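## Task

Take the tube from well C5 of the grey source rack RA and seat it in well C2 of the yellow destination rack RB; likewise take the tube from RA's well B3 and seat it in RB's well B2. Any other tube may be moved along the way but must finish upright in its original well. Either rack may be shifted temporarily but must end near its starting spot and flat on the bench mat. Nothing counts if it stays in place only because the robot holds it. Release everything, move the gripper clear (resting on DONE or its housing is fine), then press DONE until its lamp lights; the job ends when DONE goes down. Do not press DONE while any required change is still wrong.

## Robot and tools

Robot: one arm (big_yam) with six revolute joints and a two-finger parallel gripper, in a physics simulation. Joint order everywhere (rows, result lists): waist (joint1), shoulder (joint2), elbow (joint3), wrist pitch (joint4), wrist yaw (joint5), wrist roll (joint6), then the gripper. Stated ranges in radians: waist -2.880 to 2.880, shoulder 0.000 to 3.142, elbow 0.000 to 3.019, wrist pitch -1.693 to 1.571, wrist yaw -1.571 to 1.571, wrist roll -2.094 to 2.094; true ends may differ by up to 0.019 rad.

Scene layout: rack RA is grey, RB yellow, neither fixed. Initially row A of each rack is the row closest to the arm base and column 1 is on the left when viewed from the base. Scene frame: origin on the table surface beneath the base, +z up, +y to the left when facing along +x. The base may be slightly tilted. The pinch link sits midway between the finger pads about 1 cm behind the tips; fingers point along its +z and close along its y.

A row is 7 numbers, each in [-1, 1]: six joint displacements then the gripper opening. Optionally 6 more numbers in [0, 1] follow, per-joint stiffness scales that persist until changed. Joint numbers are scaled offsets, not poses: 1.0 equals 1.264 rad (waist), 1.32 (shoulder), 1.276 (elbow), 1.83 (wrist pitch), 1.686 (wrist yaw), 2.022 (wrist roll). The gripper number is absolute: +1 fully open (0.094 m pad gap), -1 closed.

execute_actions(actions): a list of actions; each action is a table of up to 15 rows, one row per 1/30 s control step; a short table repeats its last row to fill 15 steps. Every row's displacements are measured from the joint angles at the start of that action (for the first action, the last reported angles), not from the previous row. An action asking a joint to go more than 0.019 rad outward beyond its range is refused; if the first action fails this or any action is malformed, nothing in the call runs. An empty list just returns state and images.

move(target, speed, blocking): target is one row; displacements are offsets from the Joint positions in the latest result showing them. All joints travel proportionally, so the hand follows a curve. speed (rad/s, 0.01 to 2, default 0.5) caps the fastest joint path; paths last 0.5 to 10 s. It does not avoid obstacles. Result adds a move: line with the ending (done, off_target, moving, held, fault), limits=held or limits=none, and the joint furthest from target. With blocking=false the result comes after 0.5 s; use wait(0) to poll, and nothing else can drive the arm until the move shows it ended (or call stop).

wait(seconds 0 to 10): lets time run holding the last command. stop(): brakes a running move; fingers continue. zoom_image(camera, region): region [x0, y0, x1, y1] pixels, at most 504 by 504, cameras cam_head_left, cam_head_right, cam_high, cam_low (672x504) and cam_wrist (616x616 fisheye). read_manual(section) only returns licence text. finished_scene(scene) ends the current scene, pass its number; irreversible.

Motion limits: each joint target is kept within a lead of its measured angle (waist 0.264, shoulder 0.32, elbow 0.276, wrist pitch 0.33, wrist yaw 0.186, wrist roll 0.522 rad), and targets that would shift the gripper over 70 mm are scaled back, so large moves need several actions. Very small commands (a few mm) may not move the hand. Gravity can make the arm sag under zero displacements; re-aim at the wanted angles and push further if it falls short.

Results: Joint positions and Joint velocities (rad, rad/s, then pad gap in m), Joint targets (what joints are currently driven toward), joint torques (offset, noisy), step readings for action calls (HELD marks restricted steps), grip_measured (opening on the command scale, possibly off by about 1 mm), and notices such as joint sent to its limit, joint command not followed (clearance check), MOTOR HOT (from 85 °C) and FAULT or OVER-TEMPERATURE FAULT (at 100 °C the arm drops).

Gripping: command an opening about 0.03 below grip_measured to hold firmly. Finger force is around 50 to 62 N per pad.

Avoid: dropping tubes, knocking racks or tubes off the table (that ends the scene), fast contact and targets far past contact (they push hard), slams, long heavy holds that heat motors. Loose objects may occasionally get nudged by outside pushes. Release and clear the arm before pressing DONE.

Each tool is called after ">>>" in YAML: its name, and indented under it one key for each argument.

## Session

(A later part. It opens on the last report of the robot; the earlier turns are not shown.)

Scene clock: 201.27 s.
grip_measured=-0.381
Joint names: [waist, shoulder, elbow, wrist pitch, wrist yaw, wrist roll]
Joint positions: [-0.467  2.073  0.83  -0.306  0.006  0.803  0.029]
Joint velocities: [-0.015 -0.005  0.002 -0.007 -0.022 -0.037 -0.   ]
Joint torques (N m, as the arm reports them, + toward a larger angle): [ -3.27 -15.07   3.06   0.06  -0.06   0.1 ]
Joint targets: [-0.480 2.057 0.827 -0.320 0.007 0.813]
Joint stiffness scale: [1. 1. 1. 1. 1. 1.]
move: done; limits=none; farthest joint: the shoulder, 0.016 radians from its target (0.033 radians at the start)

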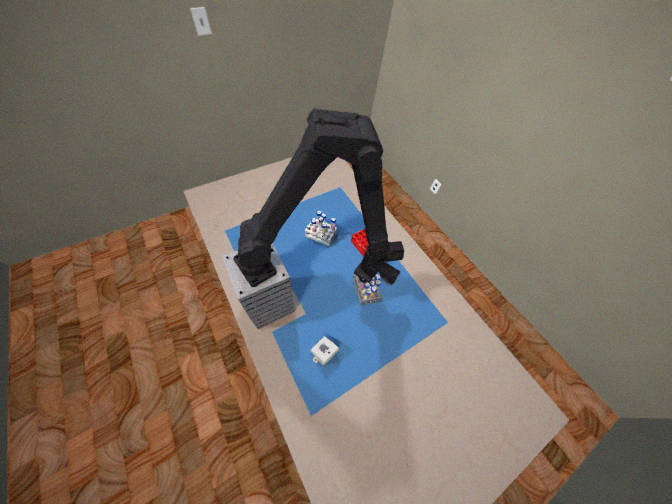

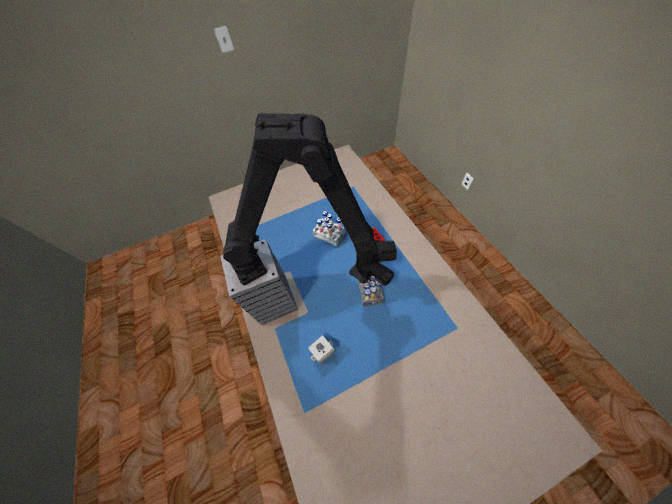

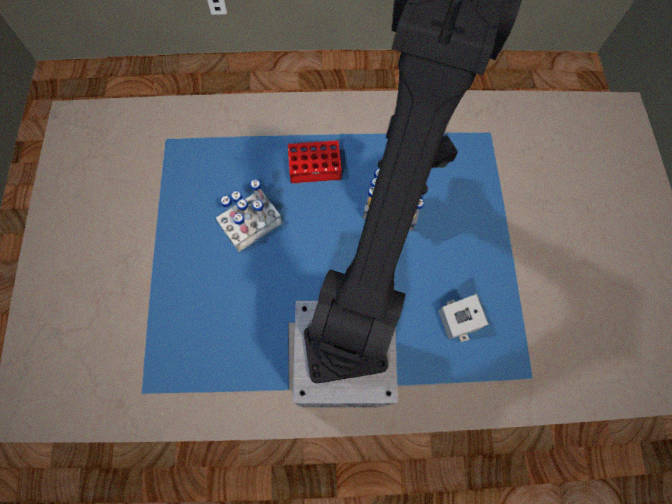

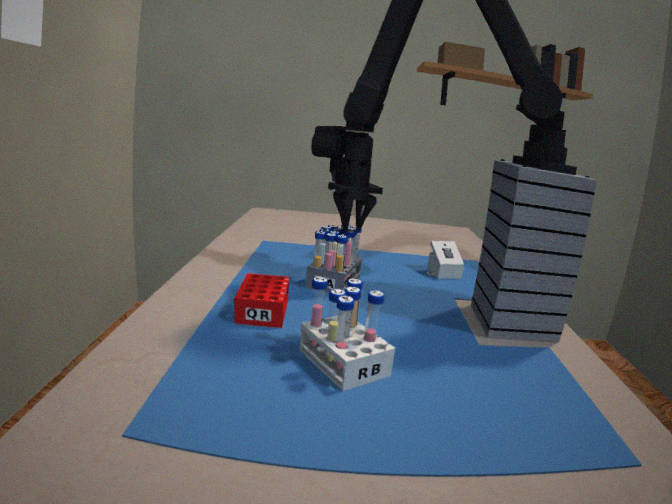

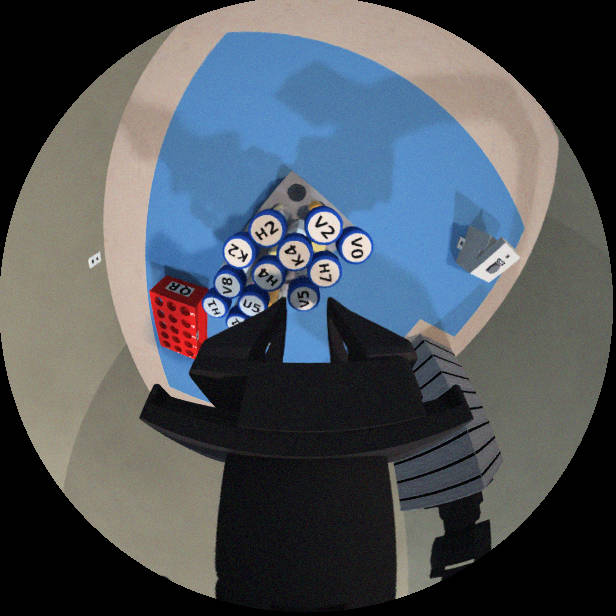

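Descent drifts outward a bit; fine.

>>> move:
  target: [-0.01,0.05,0.026,0.022,0,0.005,-0.38]
  speed: 0.1

Scene clock: 204.77 s.
grip_measured=-0.381
Joint names: [waist, shoulder, elbow, wrist pitch, wrist yaw, wrist roll]
Joint positions: [-0.467  2.122  0.844 -0.282  0.006  0.803  0.029]
Joint velocities: [-0.024  0.015  0.002 -0.002 -0.081 -0.125  0.   ]
Joint torques (N m, as the arm reports them, + toward a larger angle): [ -3.26 -12.4    4.8    0.91  -0.03   0.08]
Joint targets: [-0.480 2.139 0.864 -0.266 0.006 0.813]
Joint stiffness scale: [1. 1. 1. 1. 1. 1.]
move: done; limits=none; farthest joint: the elbow, 0.019 radians from its target (0.033 radians at the start)

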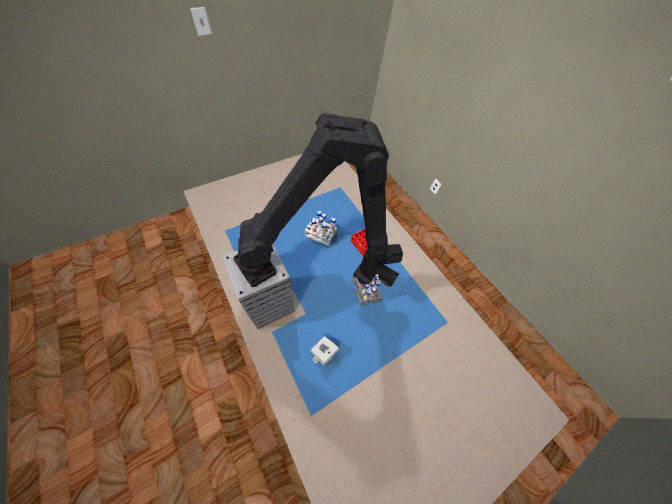

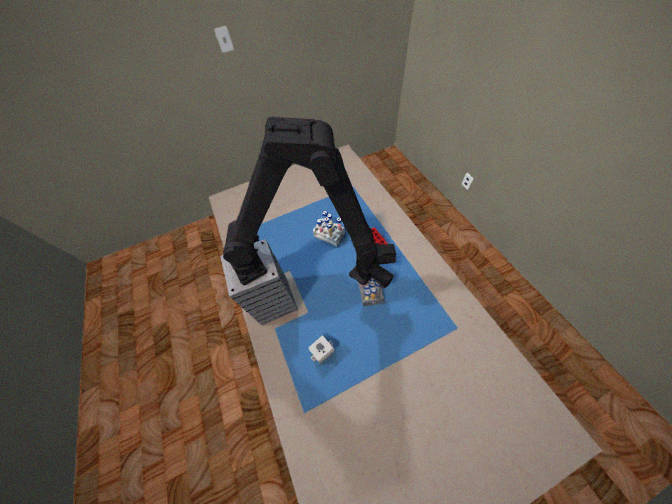

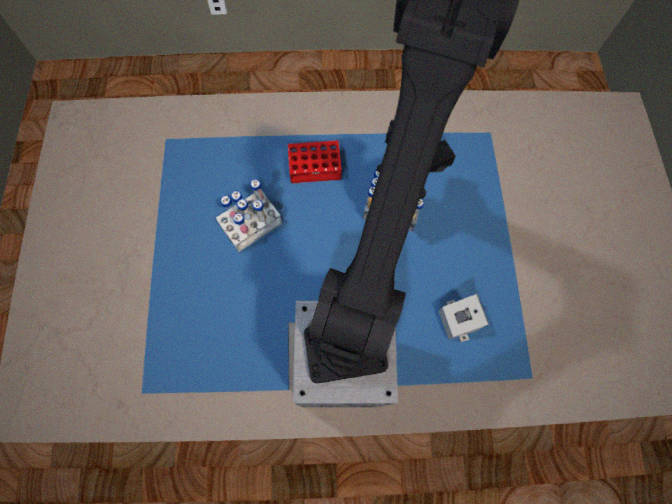

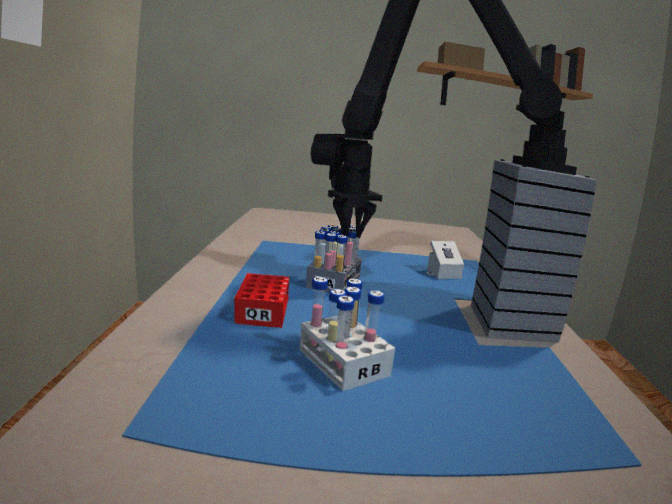

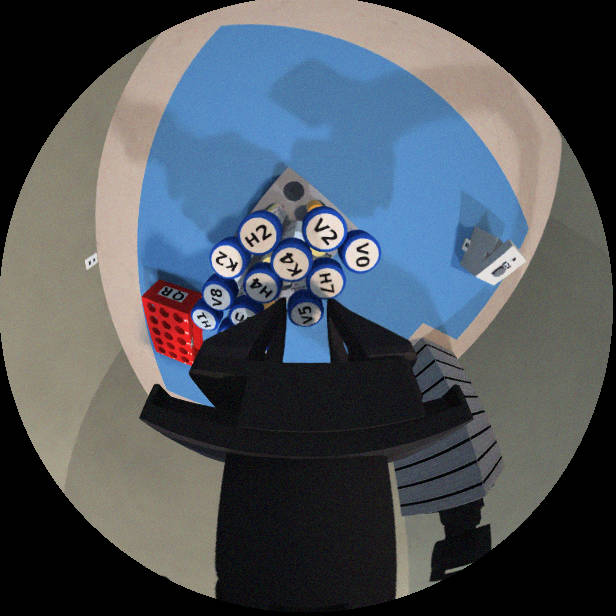

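>>> move:
  target: [-0.01,0.013,0.015,0.008,0,0.005,-0.58]

>>> move:
  target: [0,-0.26,0.005,-0.195,0,0,-0.58]
  speed: 0.25

Scene clock: 221.07 s.
grip_measured=-0.547
Joint names: [waist, shoulder, elbow, wrist pitch, wrist yaw, wrist roll]
Joint positions: [-0.467  2.122  0.844 -0.282  0.005  0.803  0.021]
Joint velocities: [-0.015  0.005  0.002 -0.007  0.022 -0.007 -0.001]
Joint torques (N m, as the arm reports them, + toward a larger angle): [ -3.08 -12.53   4.67   0.92  -0.02   0.09]
Joint targets: [-0.480 2.139 0.863 -0.268 0.006 0.813]
Joint stiffness scale: [1. 1. 1. 1. 1. 1.]
move: done; limits=none; farthest joint: the elbow, 0.019 radians from its target (0.019 radians at the start)

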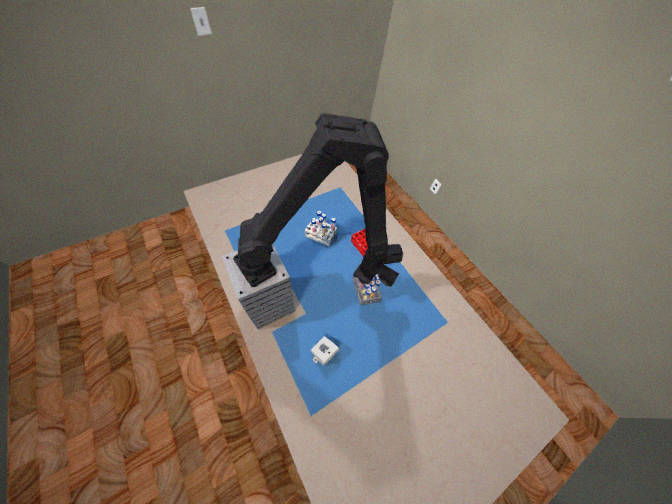

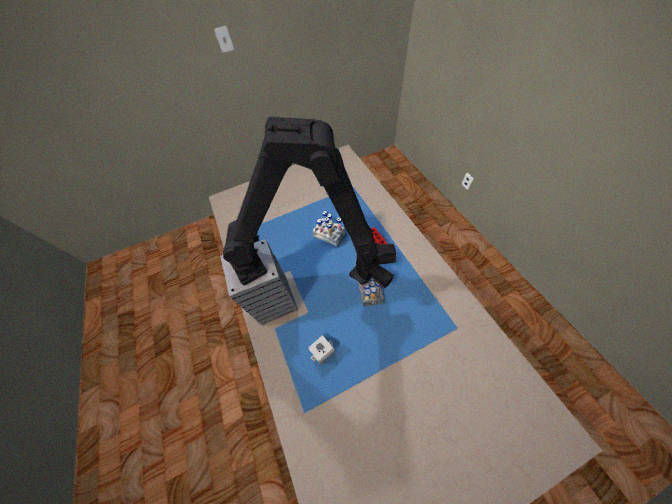

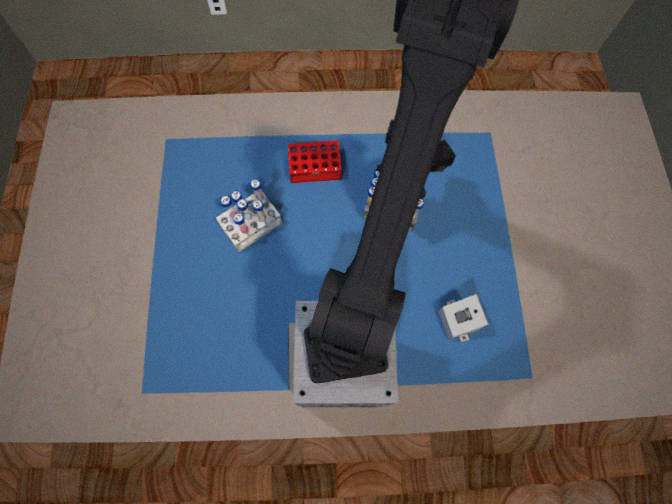

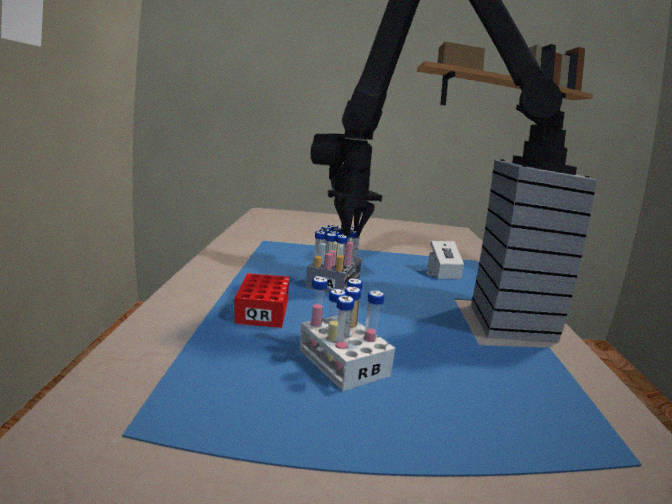

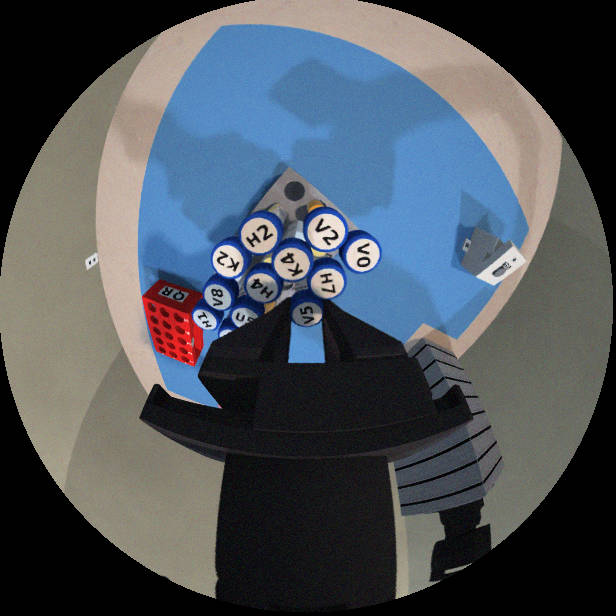

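Scene clock: 222.93 s.
grip_measured=-0.547
Joint names: [waist, shoulder, elbow, wrist pitch, wrist yaw, wrist roll]
Joint positions: [-0.467  1.787  0.844 -0.624  0.005  0.803  0.021]
Joint velocities: [ 0.005  0.015 -0.007  0.002 -0.066 -0.066  0.   ]
Joint torques (N m, as the arm reports them, + toward a larger angle): [ -2.41 -13.27   6.54   0.    -0.05  -0.03]
Joint targets: [-0.467 1.779 0.851 -0.639 0.005 0.803]
Joint stiffness scale: [1. 1. 1. 1. 1. 1.]
move: done; limits=none; farthest joint: the wrist pitch, 0.014 radians from its target (0.357 radians at the start)

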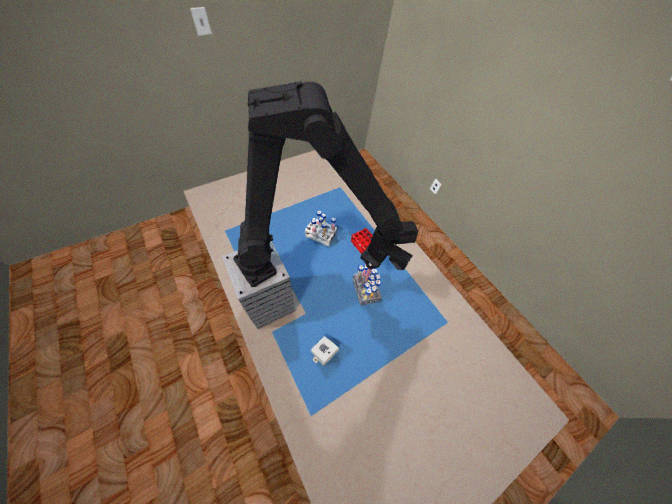

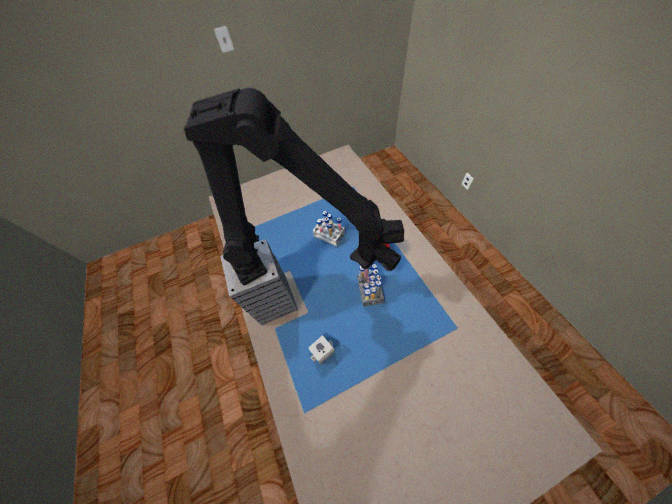

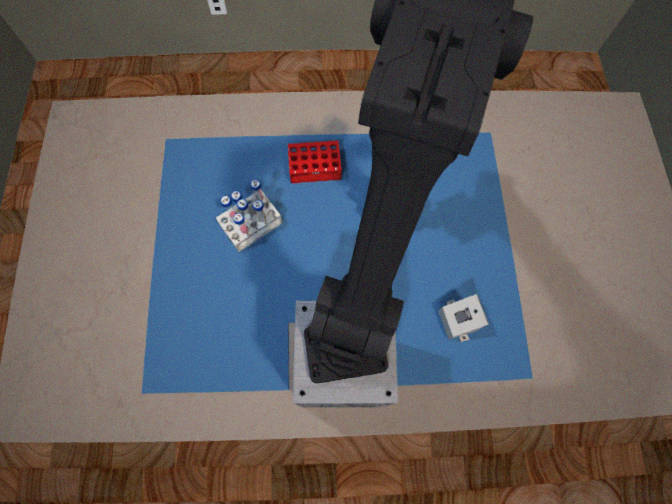

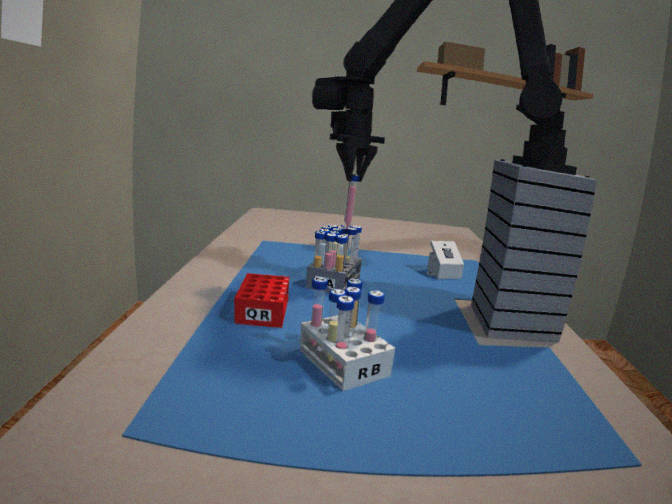

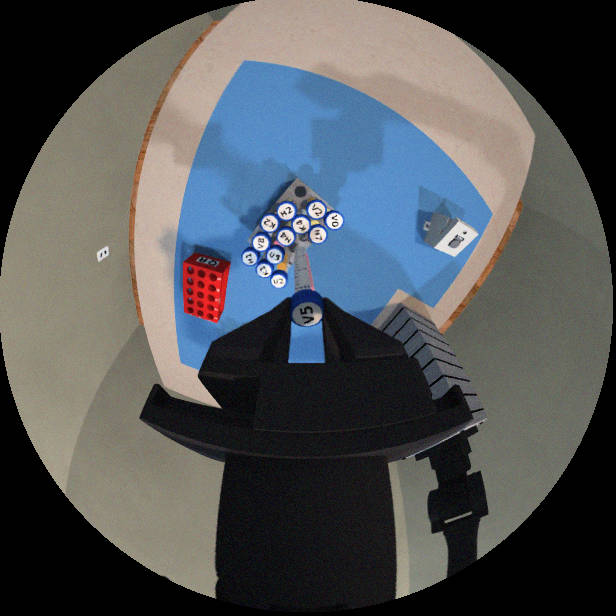

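>>> move:
  target: [0.45,0,0.005,0,0,-0.4,-0.58]
  speed: 0.7

>>> move:
  target: [0,0.245,0.248,0.02,0,0,-0.58]

Scene clock: 231.17 s.
grip_measured=-0.547
Joint names: [waist, shoulder, elbow, wrist pitch, wrist yaw, wrist roll]
Joint positions: [ 0.102  1.787  0.844 -0.624  0.005  0.006  0.021]
Joint velocities: [-0.005  0.005  0.002  0.002 -0.081  0.037  0.001]
Joint torques (N m, as the arm reports them, + toward a larger angle): [ -2.15 -12.85   6.65   0.35  -0.12  -0.11]
Joint targets: [0.101 1.787 0.851 -0.624 0.005 -0.006]
Joint stiffness scale: [1. 1. 1. 1. 1. 1.]
move: done; limits=none; farthest joint: the wrist roll, 0.012 radians from its target (0.808 radians at the start)

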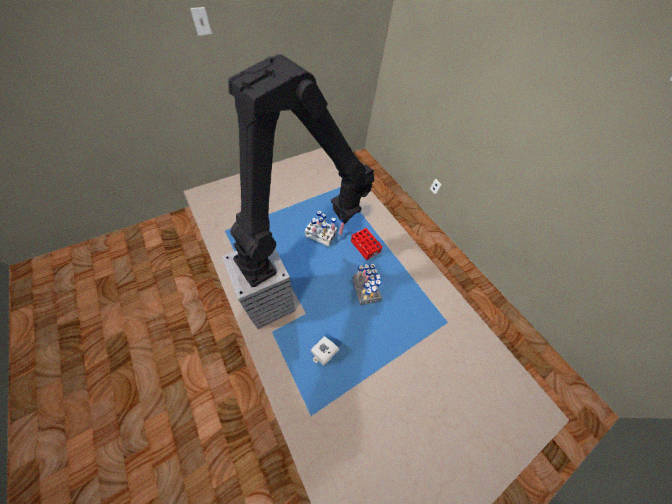

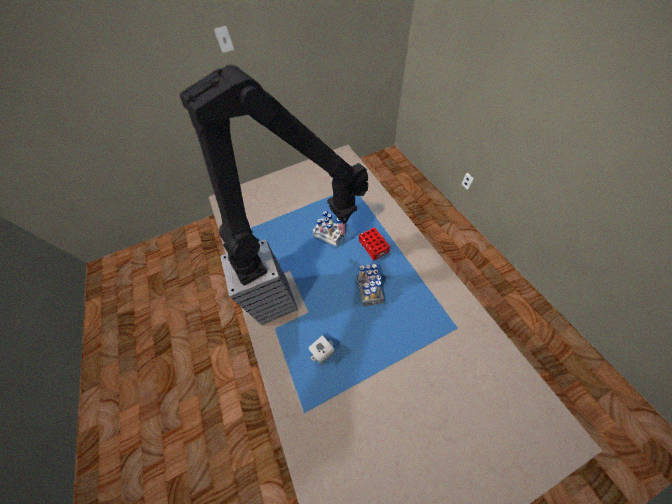

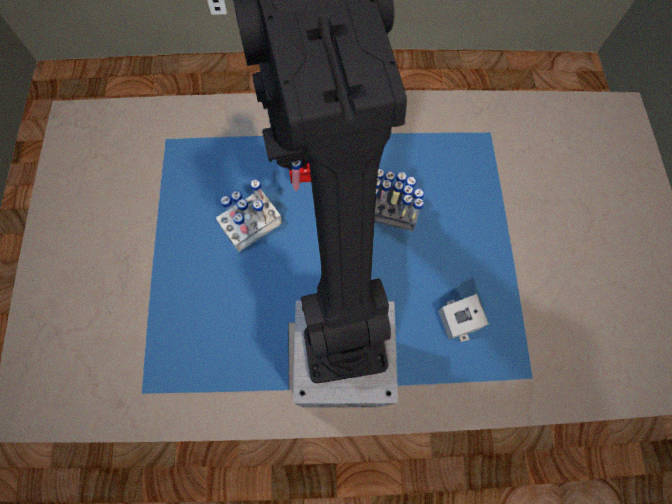

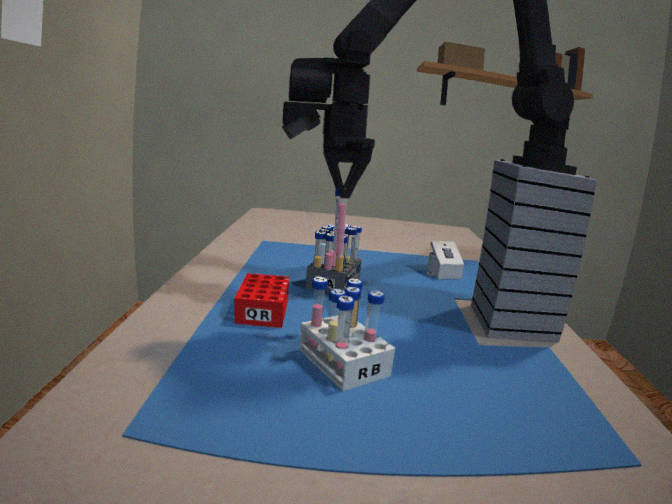

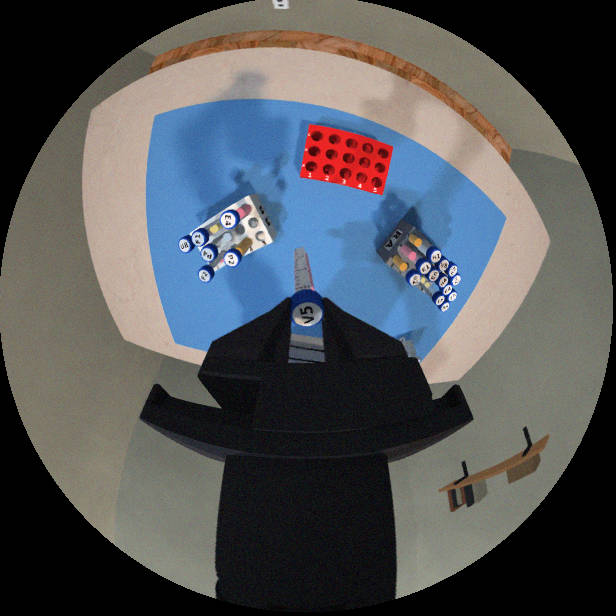

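Scene clock: 232.23 s.
grip_measured=-0.547
Joint names: [waist, shoulder, elbow, wrist pitch, wrist yaw, wrist roll]
Joint positions: [ 0.102  2.1    1.134 -0.599  0.005  0.006  0.021]
Joint velocities: [-0.005  0.005 -0.002  0.007 -0.037  0.081  0.   ]
Joint torques (N m, as the arm reports them, + toward a larger angle): [ -2.11 -15.49   8.11   0.77  -0.14   0.02]
Joint targets: [0.102 2.110 1.161 -0.588 0.005 0.006]
Joint stiffness scale: [1. 1. 1. 1. 1. 1.]
move: off_target; limits=none; farthest joint: the elbow, 0.026 radians from its target (0.316 radians at the start)

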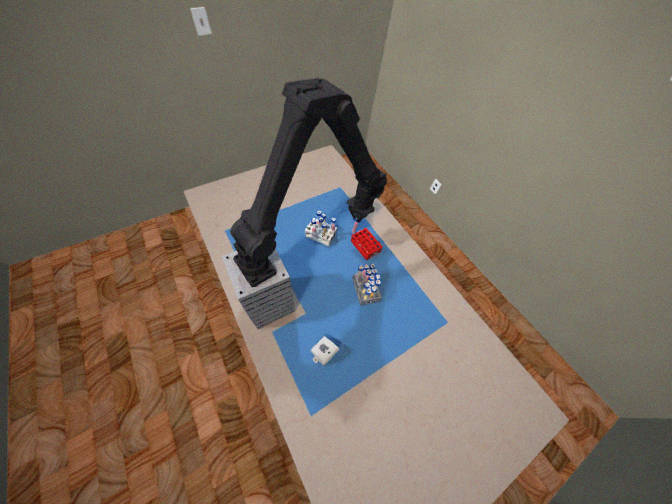

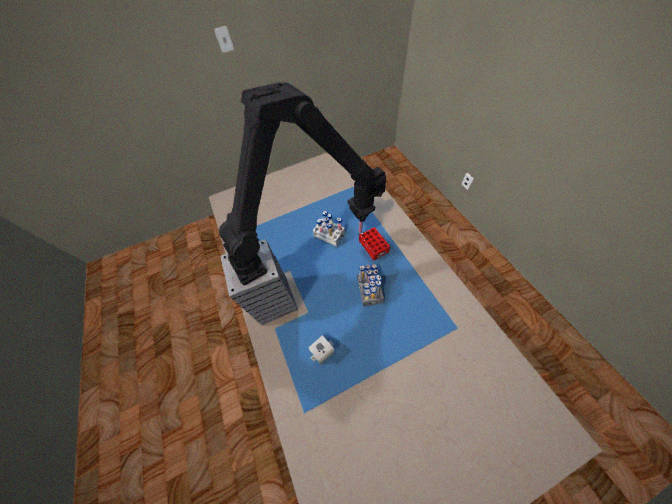

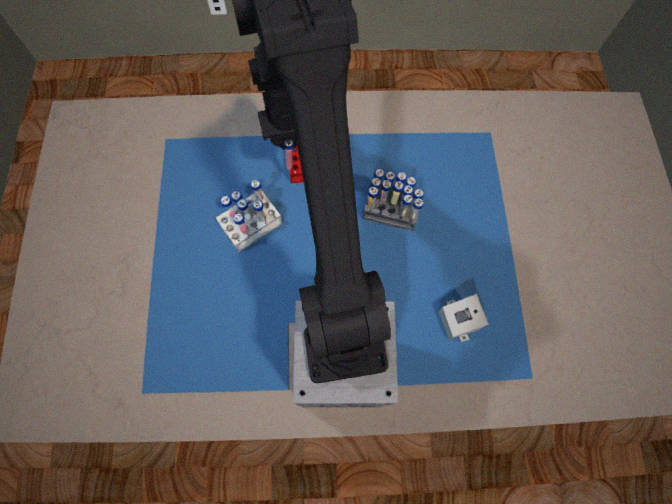

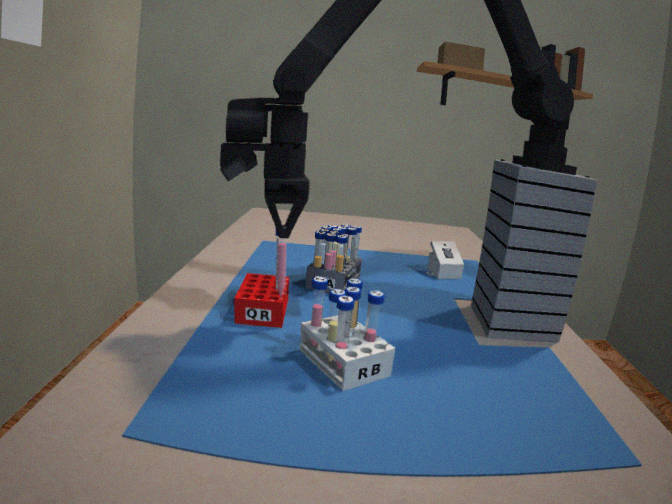

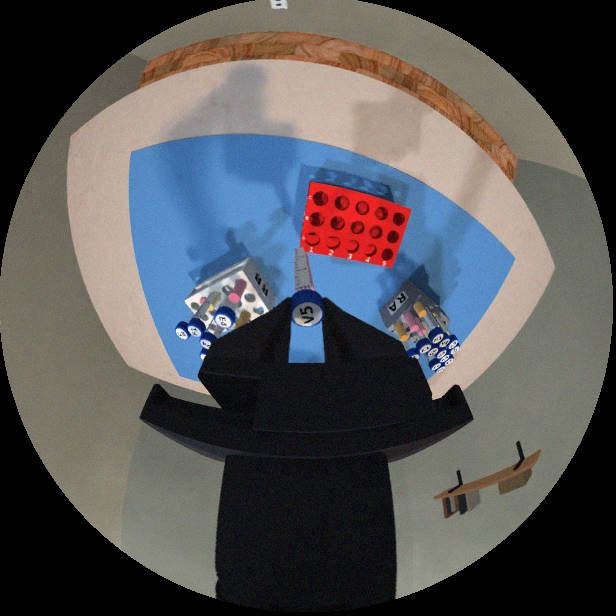

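>>> move:
  target: [-0.03,0.03,0.04,0,0,0,-0.58]
  speed: 0.1

>>> zoom_image:
  camera: "cam_wrist"
  region: [230,190,390,330]

Scene clock: 239.23 s.
grip_measured=-0.547
Joint names: [waist, shoulder, elbow, wrist pitch, wrist yaw, wrist roll]
Joint positions: [ 0.074  2.121  1.153 -0.599  0.005  0.006  0.021]
Joint velocities: [ 0.005 -0.024 -0.002 -0.002 -0.022 -0.051  0.   ]
Joint torques (N m, as the arm reports them, + toward a larger angle): [ -2.82 -14.98   8.8    0.38  -0.15  -0.06]
Joint targets: [0.064 2.140 1.186 -0.599 0.005 0.006]
Joint stiffness scale: [1. 1. 1. 1. 1. 1.]
move: off_target; limits=none; farthest joint: the elbow, 0.032 radians from its target (0.051 radians at the start)

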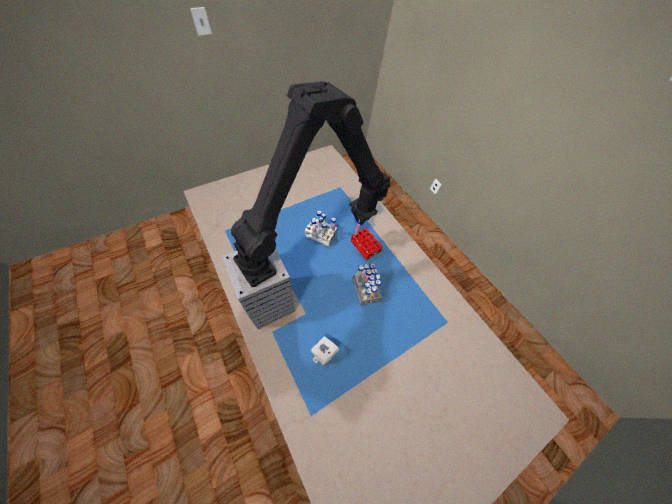

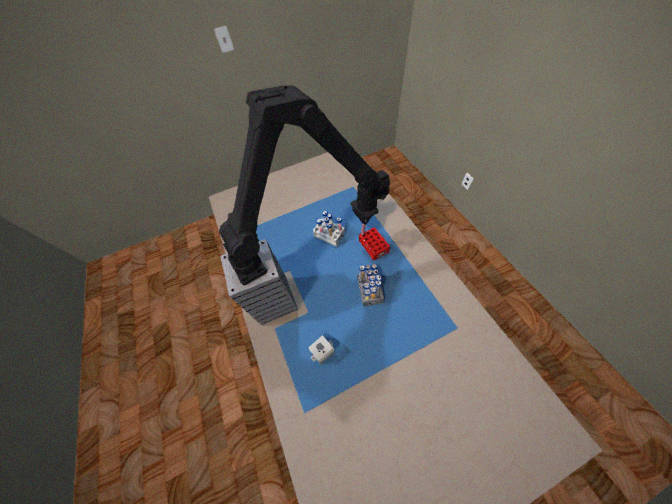

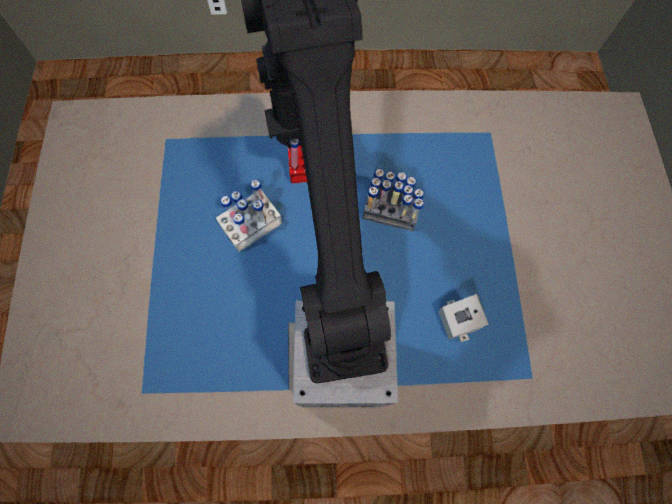

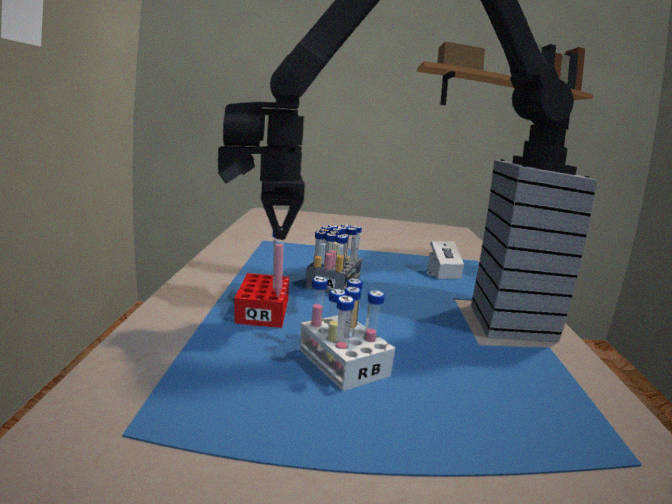

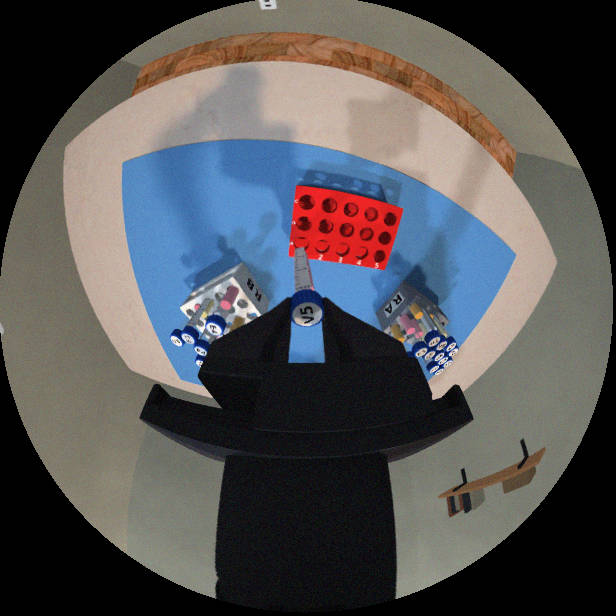

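Region (230, 190, 390, 330) of cam_wrist's 616x616 image, scaled by 3.150, with more detail than that image has; it fills the top 441 rows of this view, and the rest is white.

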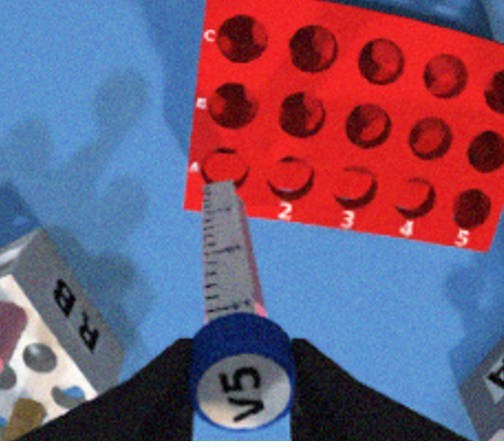

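>>> move:
  target: [-0.008,0.1,0.048,0.057,0,0,-0.58]
  speed: 0.1

Scene clock: 251.70 s.
grip_measured=-0.547
Joint names: [waist, shoulder, elbow, wrist pitch, wrist yaw, wrist roll]
Joint positions: [ 0.074  2.232  1.183 -0.512  0.005  0.006  0.021]
Joint velocities: [-0.015  0.015  0.007 -0.002 -0.066 -0.037 -0.   ]
Joint torques (N m, as the arm reports them, + toward a larger angle): [ -2.94 -15.58   7.77   1.07  -0.12  -0.03]
Joint targets: [0.064 2.253 1.214 -0.495 0.005 0.006]
Joint stiffness scale: [1. 1. 1. 1. 1. 1.]
move: off_target; limits=none; farthest joint: the elbow, 0.031 radians from its target (0.062 radians at the start)

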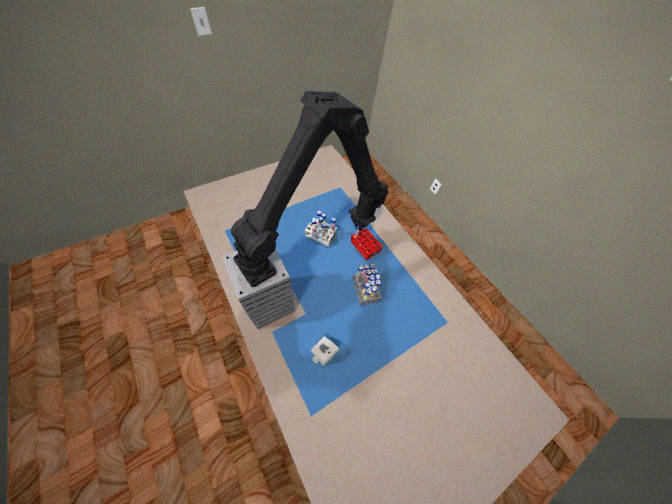

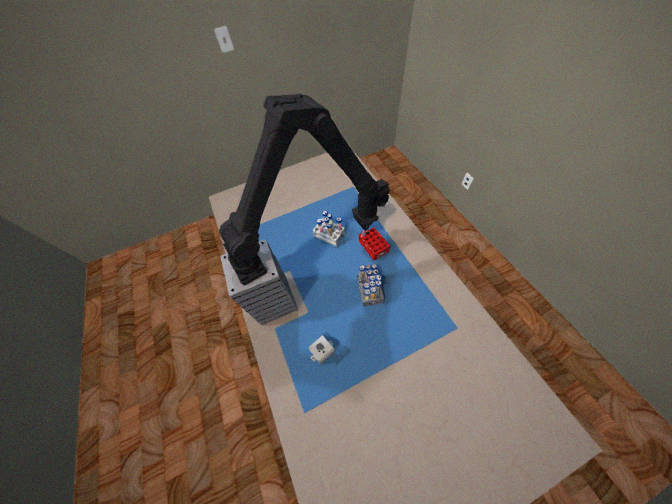

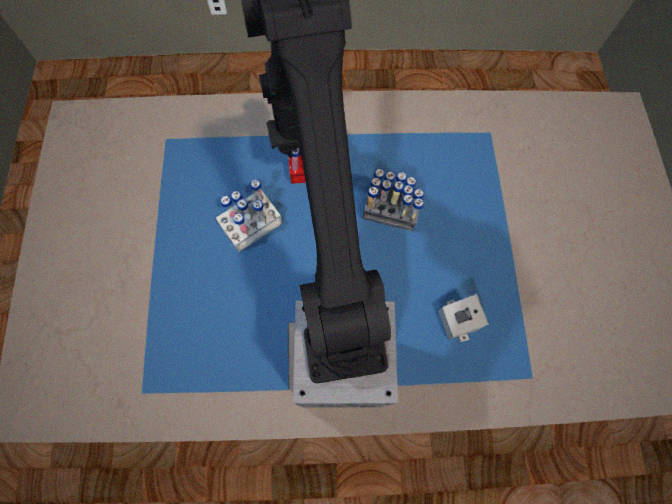

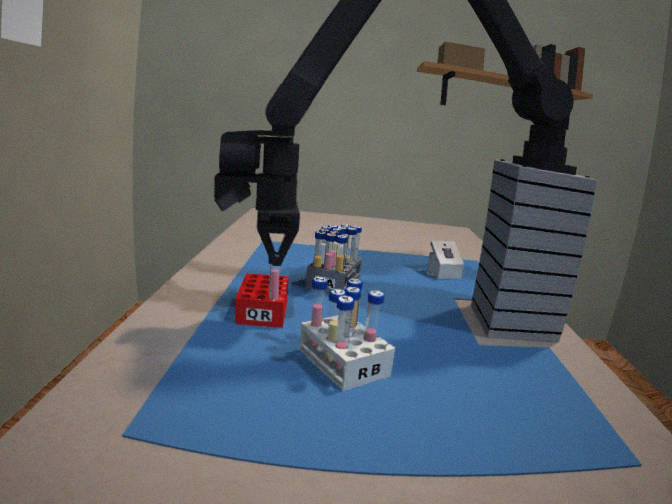

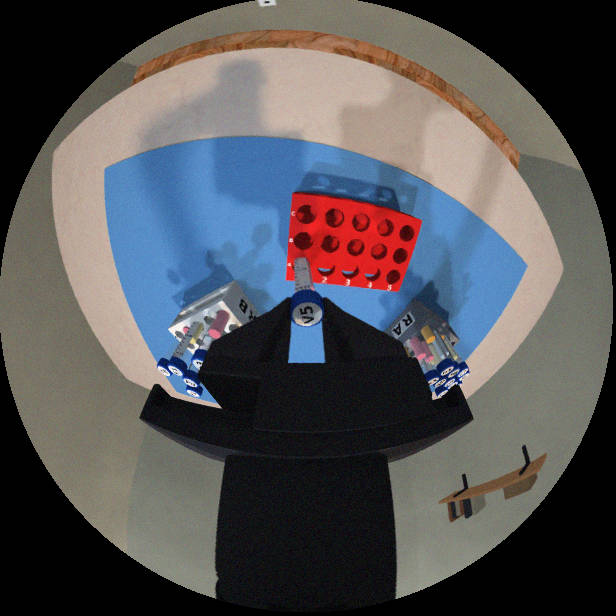

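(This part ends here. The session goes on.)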